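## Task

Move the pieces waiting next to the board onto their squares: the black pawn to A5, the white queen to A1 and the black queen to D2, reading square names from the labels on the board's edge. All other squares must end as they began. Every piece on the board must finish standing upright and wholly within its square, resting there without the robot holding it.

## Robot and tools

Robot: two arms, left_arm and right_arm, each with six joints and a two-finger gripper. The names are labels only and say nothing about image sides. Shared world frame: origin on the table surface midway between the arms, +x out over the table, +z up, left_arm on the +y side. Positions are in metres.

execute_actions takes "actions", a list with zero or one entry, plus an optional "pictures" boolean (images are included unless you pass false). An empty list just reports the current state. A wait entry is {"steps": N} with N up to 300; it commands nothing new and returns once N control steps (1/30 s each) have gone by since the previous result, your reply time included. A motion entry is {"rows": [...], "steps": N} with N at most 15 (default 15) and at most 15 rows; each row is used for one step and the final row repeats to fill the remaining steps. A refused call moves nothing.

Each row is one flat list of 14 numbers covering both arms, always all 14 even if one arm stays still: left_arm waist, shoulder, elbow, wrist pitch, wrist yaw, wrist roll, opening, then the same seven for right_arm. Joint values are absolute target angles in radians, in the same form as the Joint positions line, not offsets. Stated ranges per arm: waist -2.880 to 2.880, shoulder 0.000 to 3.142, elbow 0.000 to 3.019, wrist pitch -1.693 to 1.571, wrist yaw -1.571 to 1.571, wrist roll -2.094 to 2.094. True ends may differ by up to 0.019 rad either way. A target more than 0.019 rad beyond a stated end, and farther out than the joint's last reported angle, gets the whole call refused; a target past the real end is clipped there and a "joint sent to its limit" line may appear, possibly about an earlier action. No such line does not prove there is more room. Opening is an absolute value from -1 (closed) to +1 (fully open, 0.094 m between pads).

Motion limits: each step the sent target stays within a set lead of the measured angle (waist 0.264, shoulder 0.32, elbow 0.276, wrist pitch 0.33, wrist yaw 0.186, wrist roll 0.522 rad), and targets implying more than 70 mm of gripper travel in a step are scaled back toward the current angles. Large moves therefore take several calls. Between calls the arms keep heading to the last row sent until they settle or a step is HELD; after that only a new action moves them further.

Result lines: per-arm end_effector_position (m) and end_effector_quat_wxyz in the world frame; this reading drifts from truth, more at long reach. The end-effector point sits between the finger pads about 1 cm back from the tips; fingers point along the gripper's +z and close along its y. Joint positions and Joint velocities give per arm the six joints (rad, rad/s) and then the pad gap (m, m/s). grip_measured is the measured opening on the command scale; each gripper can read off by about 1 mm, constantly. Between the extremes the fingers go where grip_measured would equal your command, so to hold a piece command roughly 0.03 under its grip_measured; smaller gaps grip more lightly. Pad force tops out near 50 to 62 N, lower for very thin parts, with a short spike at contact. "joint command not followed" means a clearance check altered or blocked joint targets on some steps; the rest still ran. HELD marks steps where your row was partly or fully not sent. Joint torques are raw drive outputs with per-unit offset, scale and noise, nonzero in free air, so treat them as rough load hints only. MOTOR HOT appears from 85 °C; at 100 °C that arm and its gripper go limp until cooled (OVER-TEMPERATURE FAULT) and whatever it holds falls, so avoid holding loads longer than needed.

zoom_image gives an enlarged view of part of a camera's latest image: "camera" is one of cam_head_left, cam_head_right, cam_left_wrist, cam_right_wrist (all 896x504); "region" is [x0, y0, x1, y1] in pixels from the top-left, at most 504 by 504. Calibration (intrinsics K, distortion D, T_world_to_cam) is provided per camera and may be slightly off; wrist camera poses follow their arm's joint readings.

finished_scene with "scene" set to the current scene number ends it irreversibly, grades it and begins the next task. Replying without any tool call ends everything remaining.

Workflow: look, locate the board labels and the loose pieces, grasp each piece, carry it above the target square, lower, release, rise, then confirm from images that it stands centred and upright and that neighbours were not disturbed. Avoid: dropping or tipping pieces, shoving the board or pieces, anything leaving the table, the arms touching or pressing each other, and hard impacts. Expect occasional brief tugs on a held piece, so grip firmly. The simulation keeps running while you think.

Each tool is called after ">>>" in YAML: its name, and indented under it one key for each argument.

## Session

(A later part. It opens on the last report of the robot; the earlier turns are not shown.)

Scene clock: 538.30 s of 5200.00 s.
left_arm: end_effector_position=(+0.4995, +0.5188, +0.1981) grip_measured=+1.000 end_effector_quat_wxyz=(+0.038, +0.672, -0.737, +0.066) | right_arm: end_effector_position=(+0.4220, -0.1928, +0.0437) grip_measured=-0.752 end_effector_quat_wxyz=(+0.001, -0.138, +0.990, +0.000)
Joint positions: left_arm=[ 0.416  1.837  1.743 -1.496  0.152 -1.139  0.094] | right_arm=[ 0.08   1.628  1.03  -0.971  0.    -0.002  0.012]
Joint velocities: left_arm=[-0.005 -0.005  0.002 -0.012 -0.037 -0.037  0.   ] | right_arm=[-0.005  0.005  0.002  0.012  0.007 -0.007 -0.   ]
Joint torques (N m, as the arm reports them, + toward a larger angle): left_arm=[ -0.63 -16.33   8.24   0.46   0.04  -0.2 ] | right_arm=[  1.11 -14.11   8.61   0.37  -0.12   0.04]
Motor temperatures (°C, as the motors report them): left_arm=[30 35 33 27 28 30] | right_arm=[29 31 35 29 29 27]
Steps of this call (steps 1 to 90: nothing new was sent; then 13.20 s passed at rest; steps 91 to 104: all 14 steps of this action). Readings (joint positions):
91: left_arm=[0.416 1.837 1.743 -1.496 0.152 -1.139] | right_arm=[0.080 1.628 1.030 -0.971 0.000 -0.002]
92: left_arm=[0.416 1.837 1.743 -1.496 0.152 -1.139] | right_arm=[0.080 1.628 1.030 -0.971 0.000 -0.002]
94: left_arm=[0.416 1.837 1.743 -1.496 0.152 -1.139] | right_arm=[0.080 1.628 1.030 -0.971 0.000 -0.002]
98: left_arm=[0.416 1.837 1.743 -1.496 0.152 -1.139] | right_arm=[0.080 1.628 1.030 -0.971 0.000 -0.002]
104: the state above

>>> execute_actions:
  actions:
    - {"rows":[[0.416,1.837,1.743,-1.496,0.152,-1.139,1,0.086,1.61,1.04,-0.96,0,0.005,-0.79],[0.416,1.837,1.743,-1.496,0.152,-1.139,1,0.086,1.595,1.05,-0.965,0,0.005,-0.79],[0.416,1.837,1.743,-1.496,0.152,-1.139,1,0.086,1.58,1.06,-0.97,0,0.005,-0.79],[0.416,1.837,1.743,-1.496,0.152,-1.139,1,0.086,1.57,1.07,-0.975,0,0.005,-0.79],[0.416,1.837,1.743,-1.496,0.152,-1.139,1,0.086,1.56,1.08,-0.98,0,0.005,-0.79],[0.416,1.837,1.743,-1.496,0.152,-1.139,1,0.086,1.55,1.095,-0.99,0,0.005,-0.79],[0.416,1.837,1.743,-1.496,0.152,-1.139,1,0.086,1.545,1.11,-1.005,0,0,-0.79],[0.416,1.837,1.743,-1.496,0.152,-1.139,1,0.086,1.545,1.125,-1.025,0,-0.02,-0.79],[0.416,1.837,1.743,-1.496,0.152,-1.139,1,0.086,1.545,1.14,-1.045,0,-0.04,-0.79],[0.416,1.837,1.743,-1.496,0.152,-1.139,1,0.09,1.545,1.155,-1.065,0,-0.06,-0.79],[0.416,1.837,1.743,-1.496,0.152,-1.139,1,0.097,1.545,1.17,-1.085,0,-0.08,-0.79],[0.416,1.837,1.743,-1.496,0.152,-1.139,1,0.107,1.545,1.185,-1.105,0,-0.1,-0.79],[0.416,1.837,1.743,-1.496,0.152,-1.139,1,0.119,1.55,1.2,-1.125,0,-0.12,-0.79],[0.416,1.837,1.743,-1.496,0.152,-1.139,1,0.131,1.555,1.215,-1.145,0,-0.14,-0.79],[0.416,1.837,1.743,-1.496,0.152,-1.139,1,0.143,1.56,1.23,-1.165,0,-0.16,-0.79]],"steps":15}
  pictures: false

>>> execute_actions:
  actions:
    - {"rows":[[0.416,1.837,1.743,-1.496,0.152,-1.139,1,0.155,1.565,1.245,-1.18,0,-0.18,-0.79],[0.416,1.837,1.743,-1.496,0.152,-1.139,1,0.167,1.57,1.26,-1.195,0,-0.2,-0.79],[0.416,1.837,1.743,-1.496,0.152,-1.139,1,0.179,1.575,1.273,-1.207,0,-0.22,-0.79],[0.416,1.837,1.743,-1.496,0.152,-1.139,1,0.191,1.58,1.285,-1.207,0,-0.24,-0.79],[0.416,1.837,1.743,-1.496,0.152,-1.139,1,0.203,1.585,1.295,-1.207,0,-0.26,-0.79],[0.416,1.837,1.743,-1.496,0.152,-1.139,1,0.215,1.59,1.302,-1.207,0,-0.277,-0.79],[0.416,1.837,1.743,-1.496,0.152,-1.139,1,0.227,1.595,1.302,-1.207,0,-0.277,-0.79],[0.416,1.837,1.743,-1.496,0.152,-1.139,1,0.239,1.60,1.302,-1.207,0,-0.277,-0.79],[0.416,1.837,1.743,-1.496,0.152,-1.139,1,0.25,1.605,1.302,-1.207,0,-0.277,-0.79],[0.416,1.837,1.743,-1.496,0.152,-1.139,1,0.26,1.61,1.302,-1.207,0,-0.277,-0.79],[0.416,1.837,1.743,-1.496,0.152,-1.139,1,0.268,1.615,1.302,-1.207,0,-0.277,-0.79],[0.416,1.837,1.743,-1.496,0.152,-1.139,1,0.275,1.62,1.302,-1.207,0,-0.277,-0.79],[0.416,1.837,1.743,-1.496,0.152,-1.139,1,0.28,1.624,1.302,-1.207,0,-0.277,-0.79],[0.416,1.837,1.743,-1.496,0.152,-1.139,1,0.283,1.627,1.302,-1.207,0,-0.277,-0.79]],"steps":15}
  pictures: false

>>> execute_actions:
  actions:
    - {"steps":15}

Scene clock: 561.60 s of 5200.00 s.
left_arm: end_effector_position=(+0.4995, +0.5188, +0.1981) grip_measured=+1.000 end_effector_quat_wxyz=(+0.038, +0.672, -0.737, +0.066) | right_arm: end_effector_position=(+0.4407, -0.1780, +0.1130) grip_measured=-0.755 end_effector_quat_wxyz=(+0.023, -0.189, +0.982, +0.002)
Joint positions: left_arm=[ 0.416  1.837  1.743 -1.496  0.152 -1.139  0.094] | right_arm=[ 0.101  1.564  1.158 -1.119  0.    -0.085  0.012]
Joint velocities: left_arm=[-0.005 -0.024 -0.002 -0.022  0.007  0.022  0.   ] | right_arm=[ 0.288 -0.005  0.501 -0.53  -0.022 -0.447 -0.001]
Joint torques (N m, as the arm reports them, + toward a larger angle): left_arm=[ -0.72 -16.28   8.3    0.33   0.04  -0.22] | right_arm=[  1.99 -13.71  11.74  -0.23  -0.15  -0.1 ]
Motor temperatures (°C, as the motors report them): left_arm=[30 35 33 27 28 30] | right_arm=[29 31 35 29 29 27]
Steps of this call (steps 1 to 15: the robot went on to your last target; steps 16 to 90: nothing new was sent; then 19.80 s passed at rest; steps 91 to 105: all 15 steps of this action). Readings (joint positions):
91: left_arm=[0.416 1.837 1.743 -1.496 0.152 -1.139] | right_arm=[0.080 1.628 1.030 -0.971 0.000 -0.002]
92: left_arm=[0.416 1.837 1.743 -1.496 0.152 -1.139] | right_arm=[0.080 1.628 1.030 -0.971 0.000 -0.002]
94: left_arm=[0.416 1.837 1.743 -1.496 0.152 -1.139] | right_arm=[0.080 1.622 1.030 -0.971 0.000 -0.002]
98: left_arm=[0.416 1.837 1.743 -1.496 0.152 -1.139] | right_arm=[0.080 1.589 1.040 -0.993 0.000 -0.004]
105: the state above

Scene clock: 562.10 s of 5200.00 s.
left_arm: end_effector_position=(+0.4995, +0.5188, +0.1981) grip_measured=+1.000 end_effector_quat_wxyz=(+0.038, +0.672, -0.737, +0.066) | right_arm: end_effector_position=(+0.4268, -0.0938, +0.1279) grip_measured=-0.755 end_effector_quat_wxyz=(+0.010, -0.360, +0.933, +0.001)
Joint positions: left_arm=[ 0.416  1.837  1.743 -1.496  0.152 -1.139  0.094] | right_arm=[ 0.283  1.612  1.258 -1.198  0.    -0.26   0.012]
Joint velocities: left_arm=[ 0.015  0.005 -0.022 -0.012 -0.037  0.022  0.   ] | right_arm=[ 0.132  0.22   0.002  0.007  0.066 -0.022 -0.001]
Joint torques (N m, as the arm reports them, + toward a larger angle): left_arm=[  0.07 -16.32   8.27   0.61   0.04  -0.2 ] | right_arm=[  1.13 -14.3   11.76  -0.15  -0.14  -0.14]
Motor temperatures (°C, as the motors report them): left_arm=[30 35 33 27 28 30] | right_arm=[29 31 35 29 29 27]
Steps of this call (steps 1 to 15: all 15 steps of this action). Readings (joint positions):
1: left_arm=[0.416 1.837 1.743 -1.496 0.152 -1.139] | right_arm=[0.112 1.564 1.174 -1.136 0.000 -0.102]
2: left_arm=[0.416 1.837 1.743 -1.496 0.152 -1.139] | right_arm=[0.125 1.564 1.188 -1.154 0.000 -0.119]
4: left_arm=[0.416 1.837 1.743 -1.496 0.152 -1.139] | right_arm=[0.154 1.564 1.214 -1.181 0.000 -0.156]
8: left_arm=[0.416 1.837 1.743 -1.496 0.152 -1.139] | right_arm=[0.215 1.572 1.251 -1.195 0.000 -0.221]
15: the state above

Scene clock: 562.60 s of 5200.00 s.
left_arm: end_effector_position=(+0.4995, +0.5188, +0.1981) grip_measured=+1.000 end_effector_quat_wxyz=(+0.038, +0.672, -0.737, +0.066) | right_arm: end_effector_position=(+0.4257, -0.0922, +0.1198) grip_measured=-0.755 end_effector_quat_wxyz=(+0.000, -0.366, +0.930, -0.000)
Joint positions: left_arm=[ 0.416  1.837  1.743 -1.496  0.152 -1.139  0.094] | right_arm=[ 0.287  1.63   1.258 -1.198  0.    -0.269  0.012]
Joint velocities: left_arm=[-0.005 -0.005 -0.007 -0.012 -0.125 -0.037  0.   ] | right_arm=[-0.005 -0.005 -0.007  0.007 -0.066 -0.007  0.   ]
Joint torques (N m, as the arm reports them, + toward a larger angle): left_arm=[ -0.48 -15.74   8.32   0.54   0.05  -0.23] | right_arm=[  1.23 -15.41  11.8   -0.19  -0.14  -0.09]
Motor temperatures (°C, as the motors report them): left_arm=[30 35 33 27 28 30] | right_arm=[29 31 35 29 29 27]
Steps of this call (steps 1 to 15: the robot went on to your last target). Readings (joint positions):
1: left_arm=[0.416 1.837 1.743 -1.496 0.152 -1.139] | right_arm=[0.286 1.618 1.258 -1.198 0.000 -0.262]
2: left_arm=[0.416 1.837 1.743 -1.496 0.152 -1.139] | right_arm=[0.287 1.624 1.258 -1.198 0.000 -0.264]
4: left_arm=[0.416 1.837 1.743 -1.496 0.152 -1.139] | right_arm=[0.287 1.629 1.258 -1.198 0.000 -0.266]
8: left_arm=[0.416 1.837 1.743 -1.496 0.152 -1.139] | right_arm=[0.287 1.630 1.258 -1.198 0.000 -0.268]
15: the state above
camera_calibration (this result's frames):
cam_right_wrist: T_world_to_cam=[[0.68278, -0.730485, 0.0142358, -0.362566], [-0.596331, -0.545918, 0.588526, 0.136008], [-0.422138, -0.410323, -0.808353, 0.365421], [0, 0, 0, 1]] pos_world=[0.482917, -0.0406595, 0.220507]

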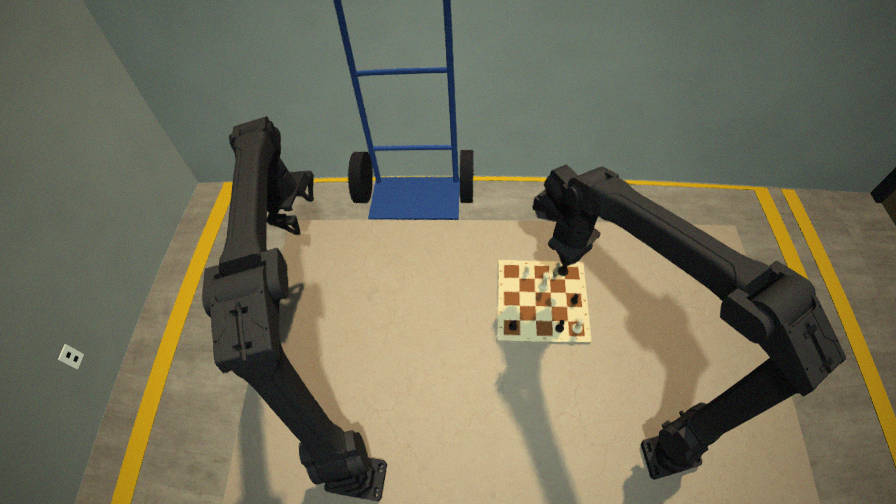

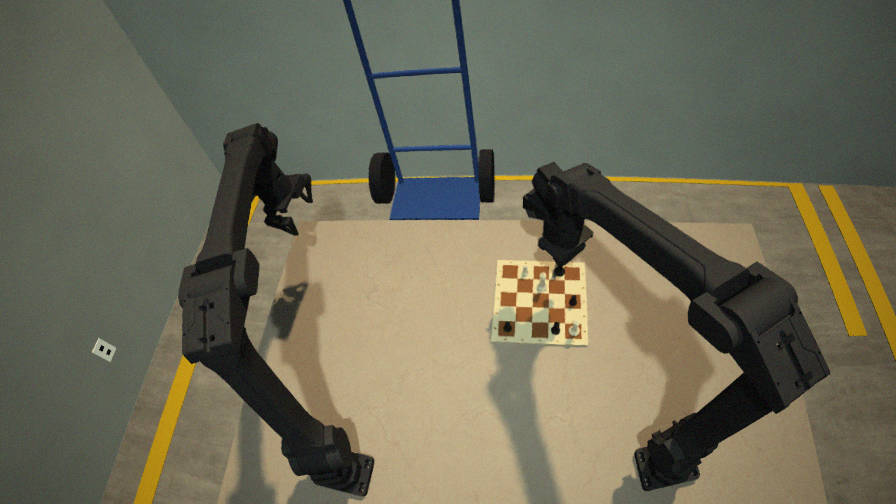

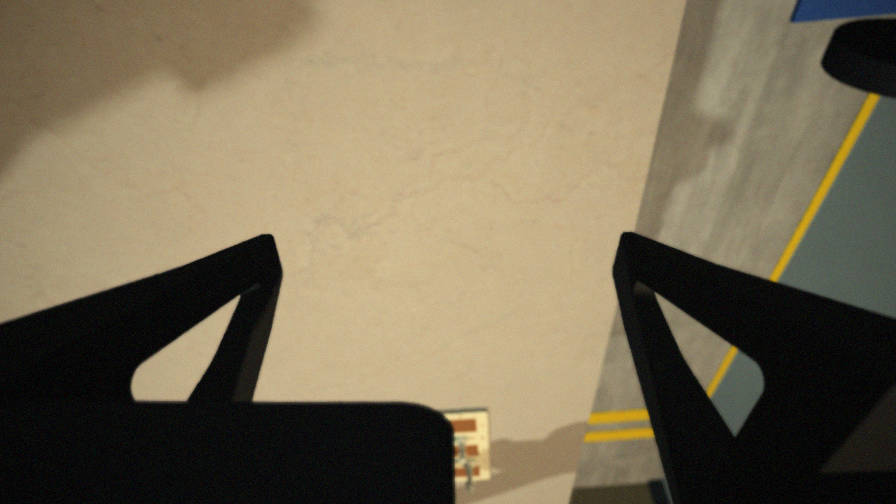

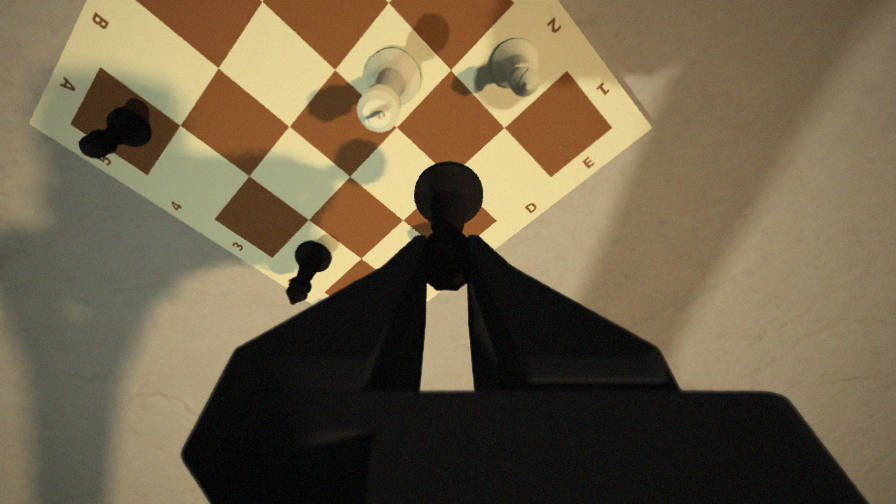

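>>> execute_actions:
  actions:
    - {"rows":[[0.416,1.837,1.743,-1.496,0.152,-1.139,1,0.279,1.64,1.262,-1.185,0,-0.277,-0.79],[0.416,1.837,1.743,-1.496,0.152,-1.139,1,0.275,1.645,1.255,-1.175,0,-0.277,-0.79],[0.416,1.837,1.743,-1.496,0.152,-1.139,1,0.275,1.65,1.248,-1.163,0,-0.277,-0.79],[0.416,1.837,1.743,-1.496,0.152,-1.139,1,0.275,1.655,1.241,-1.151,0,-0.277,-0.79],[0.416,1.837,1.743,-1.496,0.152,-1.139,1,0.275,1.66,1.234,-1.139,0,-0.277,-0.79],[0.416,1.837,1.743,-1.496,0.152,-1.139,1,0.275,1.665,1.227,-1.127,0,-0.277,-0.79],[0.416,1.837,1.743,-1.496,0.152,-1.139,1,0.275,1.67,1.22,-1.115,0,-0.277,-0.79],[0.416,1.837,1.743,-1.496,0.152,-1.139,1,0.275,1.675,1.213,-1.102,0,-0.277,-0.79],[0.416,1.837,1.743,-1.496,0.152,-1.139,1,0.275,1.68,1.206,-1.089,0,-0.277,-0.79],[0.416,1.837,1.743,-1.496,0.152,-1.139,1,0.275,1.685,1.199,-1.076,0,-0.277,-0.79],[0.416,1.837,1.743,-1.496,0.152,-1.139,1,0.275,1.689,1.192,-1.063,0,-0.277,-0.79],[0.416,1.837,1.743,-1.496,0.152,-1.139,1,0.275,1.693,1.185,-1.05,0,-0.277,-0.79],[0.416,1.837,1.743,-1.496,0.152,-1.139,1,0.275,1.696,1.178,-1.037,0,-0.277,-0.79],[0.416,1.837,1.743,-1.496,0.152,-1.139,1,0.275,1.696,1.178,-1.023,0,-0.277,-0.79]],"steps":15}
  pictures: false

>>> execute_actions:
  actions:
    - {"steps":15}

Scene clock: 588.73 s of 5200.00 s.
left_arm: end_effector_position=(+0.4995, +0.5188, +0.1981) grip_measured=+1.000 end_effector_quat_wxyz=(+0.038, +0.672, -0.737, +0.066) | right_arm: end_effector_position=(+0.4256, -0.0945, +0.0623) grip_measured=-0.755 end_effector_quat_wxyz=(+0.000, -0.365, +0.931, -0.000)
Joint positions: left_arm=[ 0.416  1.837  1.743 -1.496  0.152 -1.139  0.094] | right_arm=[ 0.283  1.693  1.172 -1.05   0.    -0.27   0.012]
Joint velocities: left_arm=[-0.015 -0.005  0.017 -0.007  0.066 -0.037  0.   ] | right_arm=[-0.034  0.161 -0.115  0.208 -0.037  0.037 -0.001]
Joint torques (N m, as the arm reports them, + toward a larger angle): left_arm=[ -0.78 -16.11   8.29   0.47   0.03  -0.22] | right_arm=[ -0.28 -15.66   9.05   0.46  -0.16  -0.09]
Motor temperatures (°C, as the motors report them): left_arm=[30 36 33 27 28 30] | right_arm=[29 31 37 29 29 27]
Steps of this call (steps 1 to 15: the robot went on to your last target; steps 16 to 90: nothing new was sent; then 22.63 s passed at rest; steps 91 to 105: all 15 steps of this action). Readings (joint positions):
91: left_arm=[0.416 1.837 1.743 -1.496 0.152 -1.139] | right_arm=[0.287 1.630 1.258 -1.198 0.000 -0.270]
92: left_arm=[0.416 1.837 1.743 -1.496 0.152 -1.139] | right_arm=[0.287 1.630 1.257 -1.196 0.000 -0.270]
94: left_arm=[0.416 1.837 1.743 -1.496 0.152 -1.139] | right_arm=[0.286 1.631 1.251 -1.180 0.000 -0.270]
98: left_arm=[0.416 1.837 1.743 -1.496 0.152 -1.139] | right_arm=[0.283 1.645 1.225 -1.136 0.000 -0.270]
105: the state above

Scene clock: 589.23 s of 5200.00 s.
left_arm: end_effector_position=(+0.4995, +0.5188, +0.1981) grip_measured=+1.000 end_effector_quat_wxyz=(+0.038, +0.672, -0.737, +0.066) | right_arm: end_effector_position=(+0.4261, -0.0942, +0.0558) grip_measured=-0.755 end_effector_quat_wxyz=(+0.000, -0.365, +0.931, -0.000)
Joint positions: left_arm=[ 0.416  1.837  1.743 -1.496  0.152 -1.139  0.094] | right_arm=[ 0.283  1.703  1.166 -1.034  0.    -0.27   0.012]
Joint velocities: left_arm=[-0.005 -0.015 -0.002  0.007 -0.066 -0.022  0.   ] | right_arm=[-0.005  0.005 -0.017 -0.002 -0.037 -0.007 -0.   ]
Joint torques (N m, as the arm reports them, + toward a larger angle): left_arm=[ -0.97 -15.64   8.21   0.54   0.01  -0.22] | right_arm=[  0.71 -15.39   8.8    0.25  -0.14  -0.11]
Motor temperatures (°C, as the motors report them): left_arm=[30 36 33 27 28 30] | right_arm=[29 31 37 29 29 27]
Steps of this call (steps 1 to 15: the robot went on to your last target). Readings (joint positions):
1: left_arm=[0.416 1.837 1.743 -1.496 0.152 -1.139] | right_arm=[0.283 1.698 1.169 -1.044 0.000 -0.270]
2: left_arm=[0.416 1.837 1.743 -1.496 0.152 -1.139] | right_arm=[0.283 1.701 1.167 -1.041 0.000 -0.270]
4: left_arm=[0.416 1.837 1.743 -1.496 0.152 -1.139] | right_arm=[0.283 1.703 1.166 -1.038 0.000 -0.270]
8: left_arm=[0.416 1.837 1.743 -1.496 0.152 -1.139] | right_arm=[0.283 1.703 1.166 -1.035 0.000 -0.270]
15: the state above
camera_calibration (this result's frames):
cam_right_wrist: T_world_to_cam=[[0.679993, -0.733082, 0.0141337, -0.362424], [-0.59821, -0.543536, 0.588824, 0.173729], [-0.423974, -0.408851, -0.808138, 0.313952], [0, 0, 0, 1]] pos_world=[0.483479, -0.0428988, 0.156544]

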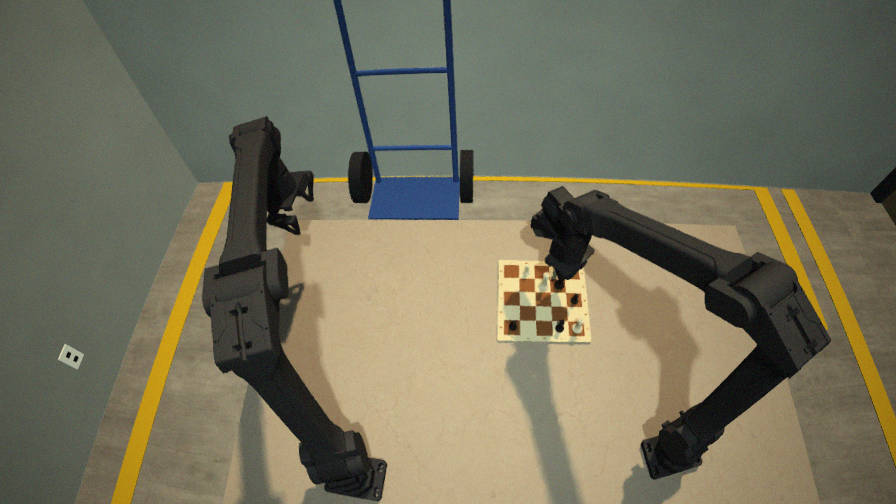

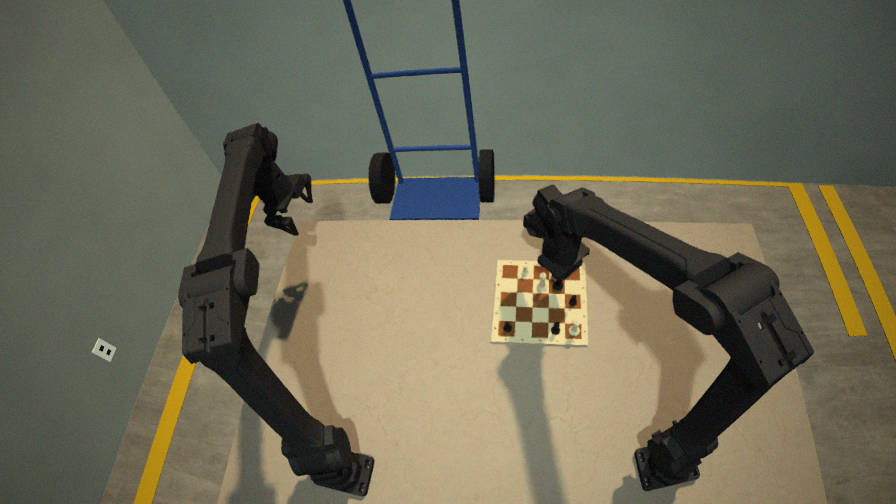

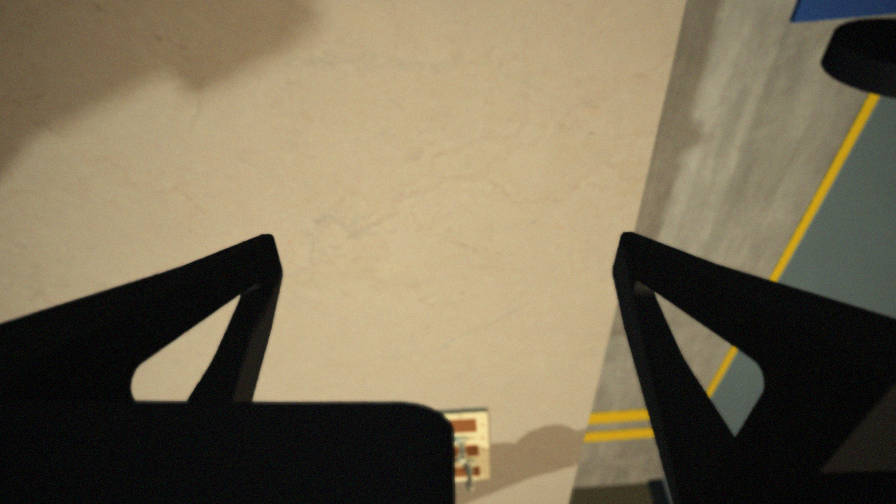

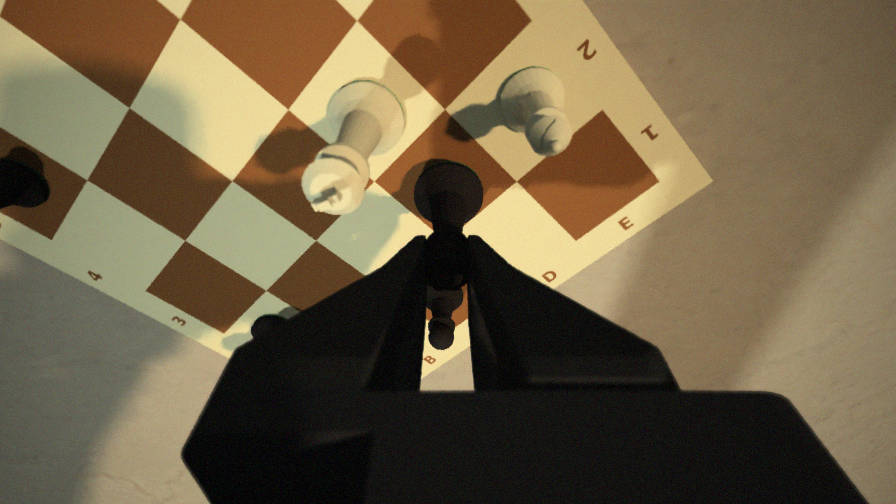

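>>> execute_actions:
  actions:
    - {"rows":[[0.416,1.837,1.743,-1.496,0.152,-1.139,1,0.278,1.722,1.178,-1.016,0,-0.277,-0.79]],"steps":12}
  pictures: false

>>> execute_actions:
  actions:
    - {"rows":[[0.416,1.837,1.743,-1.496,0.152,-1.139,1,0.278,1.732,1.178,-1.016,0,-0.277,-0.79]],"steps":12}
  pictures: false

Scene clock: 595.50 s of 5200.00 s.
left_arm: end_effector_position=(+0.4995, +0.5188, +0.1981) grip_measured=+1.000 end_effector_quat_wxyz=(+0.038, +0.672, -0.737, +0.066) | right_arm: end_effector_position=(+0.4266, -0.0939, +0.0504) grip_measured=-0.755 end_effector_quat_wxyz=(-0.003, -0.365, +0.931, -0.000)
Joint positions: left_arm=[ 0.416  1.837  1.743 -1.496  0.152 -1.139  0.094] | right_arm=[ 0.283  1.715  1.166 -1.028  0.    -0.27   0.012]
Joint velocities: left_arm=[-0.005 -0.015 -0.012 -0.007 -0.007  0.037  0.   ] | right_arm=[ 0.005  0.005 -0.017 -0.012  0.037 -0.022  0.   ]
Joint torques (N m, as the arm reports them, + toward a larger angle): left_arm=[ -1.02 -15.8    8.26   0.27   0.06  -0.2 ] | right_arm=[  1.   -14.59   8.69   0.24  -0.09  -0.16]
Motor temperatures (°C, as the motors report them): left_arm=[30 36 33 27 28 30] | right_arm=[29 31 36 29 29 27]
Steps of this call (steps 1 to 15: the robot went on to your last target; steps 16 to 90: nothing new was sent; then 2.87 s passed at rest; steps 91 to 102: all 12 steps of this action). Readings (joint positions):
91: left_arm=[0.416 1.837 1.743 -1.496 0.152 -1.139] | right_arm=[0.283 1.704 1.166 -1.033 0.000 -0.270]
92: left_arm=[0.416 1.837 1.743 -1.496 0.152 -1.139] | right_arm=[0.283 1.705 1.166 -1.031 0.000 -0.270]
94: left_arm=[0.416 1.837 1.743 -1.496 0.152 -1.139] | right_arm=[0.283 1.708 1.166 -1.028 0.000 -0.270]
98: left_arm=[0.416 1.837 1.743 -1.496 0.152 -1.139] | right_arm=[0.283 1.714 1.166 -1.028 0.000 -0.270]
102: the state above

Scene clock: 595.90 s of 5200.00 s.
left_arm: end_effector_position=(+0.4995, +0.5188, +0.1981) grip_measured=+1.000 end_effector_quat_wxyz=(+0.038, +0.672, -0.737, +0.066) | right_arm: end_effector_position=(+0.4266, -0.0939, +0.0492) grip_measured=-0.755 end_effector_quat_wxyz=(-0.004, -0.365, +0.931, -0.000)
Joint positions: left_arm=[ 0.416  1.837  1.743 -1.496  0.152 -1.139  0.094] | right_arm=[ 0.283  1.718  1.166 -1.027  0.    -0.27   0.012]
Joint velocities: left_arm=[ 0.005  0.005 -0.002 -0.002 -0.007  0.007  0.   ] | right_arm=[-0.005 -0.005 -0.007  0.007 -0.037  0.037  0.001]
Joint torques (N m, as the arm reports them, + toward a larger angle): left_arm=[ -0.17 -15.91   8.28   0.38   0.05  -0.19] | right_arm=[  0.87 -13.69   8.88   0.36  -0.16  -0.12]
Motor temperatures (°C, as the motors report them): left_arm=[30 36 33 27 28 30] | right_arm=[29 31 36 29 29 27]
Steps of this call (steps 1 to 12: all 12 steps of this action). Readings (joint positions):
1: left_arm=[0.416 1.837 1.743 -1.496 0.152 -1.139] | right_arm=[0.283 1.716 1.166 -1.028 0.000 -0.270]
2: left_arm=[0.416 1.837 1.743 -1.496 0.152 -1.139] | right_arm=[0.283 1.716 1.166 -1.028 0.000 -0.270]
4: left_arm=[0.416 1.837 1.743 -1.496 0.152 -1.139] | right_arm=[0.283 1.718 1.166 -1.028 0.000 -0.270]
8: left_arm=[0.416 1.837 1.743 -1.496 0.152 -1.139] | right_arm=[0.283 1.718 1.166 -1.027 0.000 -0.270]
12: the state above

>>> execute_actions:
  actions:
    - {"rows":[[0.416,1.837,1.743,-1.496,0.152,-1.139,1,0.278,1.718,1.178,-1.02,0,-0.277,-0.74],[0.416,1.837,1.743,-1.496,0.152,-1.139,1,0.278,1.718,1.178,-1.02,0,-0.277,-0.69],[0.416,1.837,1.743,-1.496,0.152,-1.139,1,0.278,1.718,1.178,-1.02,0,-0.277,-0.6],[0.416,1.837,1.743,-1.496,0.152,-1.139,1,0.278,1.718,1.178,-1.02,0,-0.277,-0.5],[0.416,1.837,1.743,-1.496,0.152,-1.139,1,0.278,1.705,1.178,-1.025,0,-0.277,-0.5],[0.416,1.837,1.743,-1.496,0.152,-1.139,1,0.278,1.69,1.178,-1.03,0,-0.277,-0.5],[0.416,1.837,1.743,-1.496,0.152,-1.139,1,0.278,1.675,1.178,-1.035,0,-0.277,-0.5],[0.416,1.837,1.743,-1.496,0.152,-1.139,1,0.278,1.66,1.178,-1.04,0,-0.277,-0.5],[0.416,1.837,1.743,-1.496,0.152,-1.139,1,0.278,1.645,1.178,-1.047,0,-0.277,-0.5],[0.416,1.837,1.743,-1.496,0.152,-1.139,1,0.278,1.63,1.178,-1.055,0,-0.277,-0.5],[0.416,1.837,1.743,-1.496,0.152,-1.139,1,0.278,1.61,1.178,-1.065,0,-0.277,-0.5],[0.416,1.837,1.743,-1.496,0.152,-1.139,1,0.278,1.59,1.178,-1.075,0,-0.277,-0.5],[0.416,1.837,1.743,-1.496,0.152,-1.139,1,0.278,1.57,1.178,-1.09,0,-0.277,-0.5],[0.416,1.837,1.743,-1.496,0.152,-1.139,1,0.278,1.545,1.178,-1.13,0,-0.277,-0.5],[0.416,1.837,1.743,-1.496,0.152,-1.139,1,0.278,1.5,1.178,-1.2,0,-0.277,-0.5]],"steps":15}
  pictures: false

>>> execute_actions:
  actions:
    - {"steps":20}

Scene clock: 610.77 s of 5200.00 s.
left_arm: end_effector_position=(+0.4995, +0.5188, +0.1981) grip_measured=+1.000 end_effector_quat_wxyz=(+0.038, +0.672, -0.737, +0.066) | right_arm: end_effector_position=(+0.4147, -0.1001, +0.0970) grip_measured=-0.502 end_effector_quat_wxyz=(+0.011, -0.365, +0.931, +0.001)
Joint positions: left_arm=[ 0.416  1.837  1.743 -1.496  0.152 -1.139  0.094] | right_arm=[ 0.283  1.609  1.166 -1.107  0.    -0.27   0.023]
Joint velocities: left_arm=[ 0.005 -0.005 -0.002 -0.002 -0.007  0.022  0.   ] | right_arm=[-0.015 -0.767 -0.002 -1.072 -0.037 -0.007 -0.001]
Joint torques (N m, as the arm reports them, + toward a larger angle): left_arm=[ -0.52 -16.22   8.36   0.51   0.08  -0.18] | right_arm=[  0.79 -19.17   9.2   -0.58  -0.17  -0.07]
Motor temperatures (°C, as the motors report them): left_arm=[30 36 33 27 28 30] | right_arm=[29 31 36 29 29 27]
Steps of this call (steps 1 to 15: the robot went on to your last target; steps 16 to 90: nothing new was sent; then 11.37 s passed at rest; steps 91 to 105: all 15 steps of this action). Readings (joint positions):
91: left_arm=[0.416 1.837 1.743 -1.496 0.152 -1.139] | right_arm=[0.283 1.718 1.166 -1.027 0.000 -0.270]
92: left_arm=[0.416 1.837 1.743 -1.496 0.152 -1.139] | right_arm=[0.283 1.718 1.166 -1.027 0.000 -0.270]
94: left_arm=[0.416 1.837 1.743 -1.496 0.152 -1.139] | right_arm=[0.283 1.718 1.166 -1.027 0.000 -0.270]
98: left_arm=[0.416 1.837 1.743 -1.496 0.152 -1.139] | right_arm=[0.283 1.713 1.166 -1.028 0.000 -0.270]
105: the state above

Scene clock: 611.43 s of 5200.00 s.
left_arm: end_effector_position=(+0.4995, +0.5188, +0.1981) grip_measured=+1.000 end_effector_quat_wxyz=(+0.038, +0.672, -0.737, +0.066) | right_arm: end_effector_position=(+0.3968, -0.1093, +0.1435) grip_measured=-0.502 end_effector_quat_wxyz=(+0.024, -0.364, +0.931, +0.002)
Joint positions: left_arm=[ 0.416  1.837  1.743 -1.496  0.152 -1.139  0.094] | right_arm=[ 0.283  1.497  1.166 -1.192  0.    -0.27   0.023]
Joint velocities: left_arm=[-0.015 -0.005 -0.002 -0.002 -0.007 -0.081  0.   ] | right_arm=[-0.015 -0.005  0.012  0.002 -0.051  0.037  0.001]
Joint torques (N m, as the arm reports them, + toward a larger angle): left_arm=[ -0.62 -15.51   8.2    0.34   0.07  -0.2 ] | right_arm=[  0.66 -11.95   9.8   -0.14  -0.15  -0.09]
Motor temperatures (°C, as the motors report them): left_arm=[30 36 33 27 28 30] | right_arm=[29 31 36 29 29 27]
Steps of this call (steps 1 to 20: the robot went on to your last target). Readings (joint positions):
1: left_arm=[0.416 1.837 1.743 -1.496 0.152 -1.139] | right_arm=[0.283 1.580 1.166 -1.140 0.000 -0.270]
2: left_arm=[0.416 1.837 1.743 -1.496 0.152 -1.139] | right_arm=[0.283 1.553 1.166 -1.164 0.000 -0.270]
4: left_arm=[0.416 1.837 1.743 -1.496 0.152 -1.139] | right_arm=[0.283 1.504 1.166 -1.184 0.000 -0.270]
8: left_arm=[0.416 1.837 1.743 -1.496 0.152 -1.139] | right_arm=[0.283 1.472 1.166 -1.191 0.000 -0.270]
20: the state above
camera_calibration (this result's frames):
cam_right_wrist: T_world_to_cam=[[0.679124, -0.733531, 0.0268917, -0.35638], [-0.622362, -0.556003, 0.550932, 0.11007], [-0.389174, -0.390888, -0.834116, 0.35812], [0, 0, 0, 1]] pos_world=[0.449901, -0.0602317, 0.247656]

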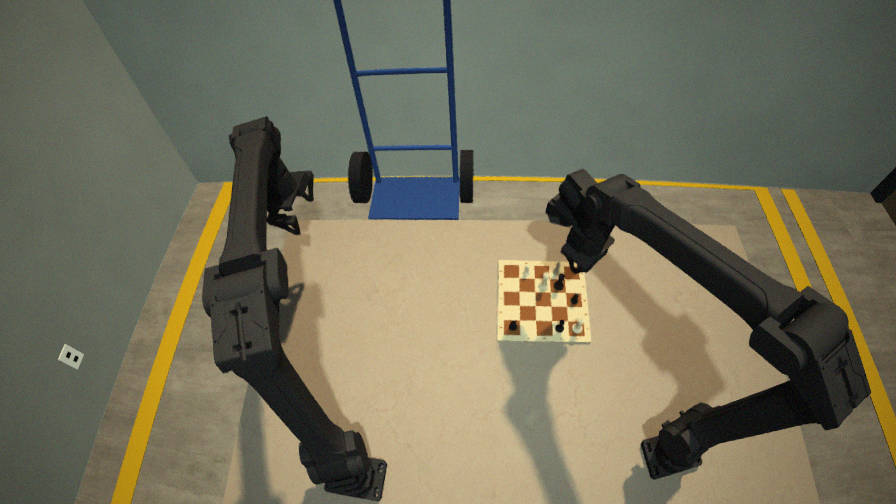

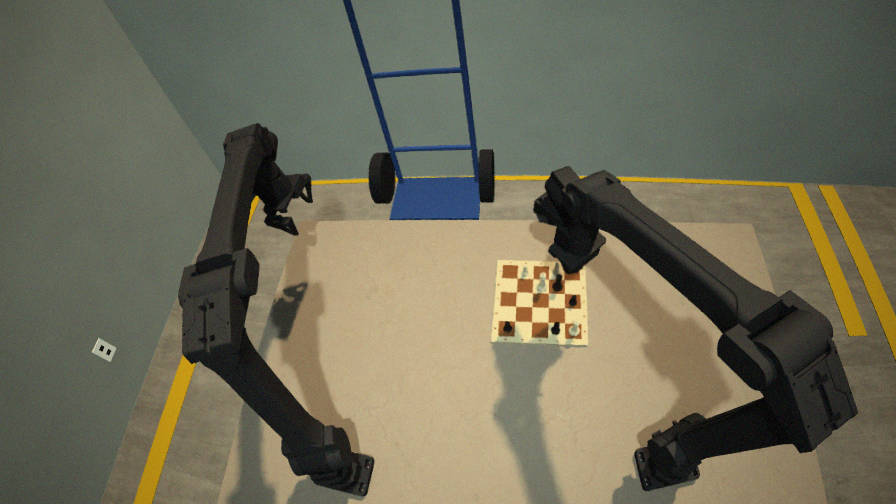

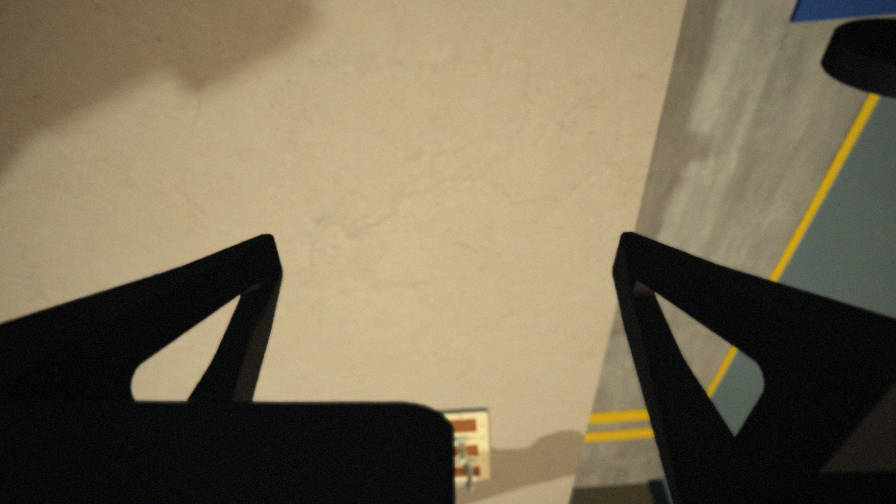

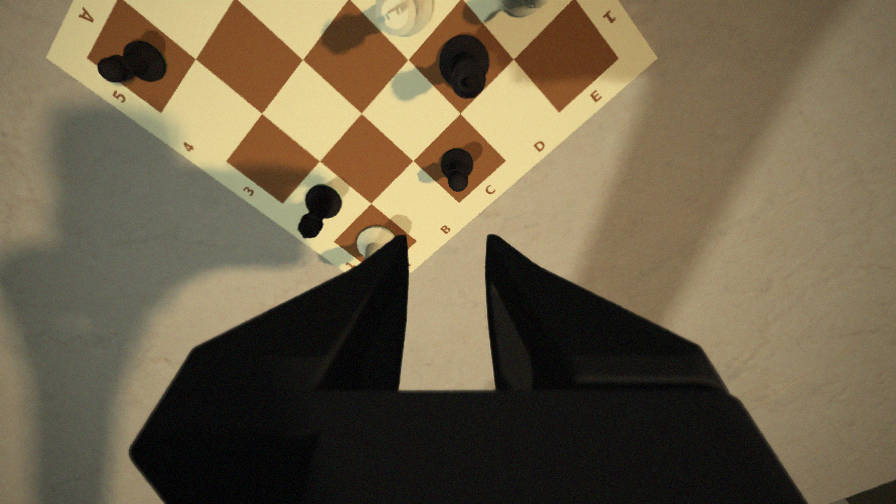

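>>> finished_scene:
  scene: 1

The scene is finished: the task was done.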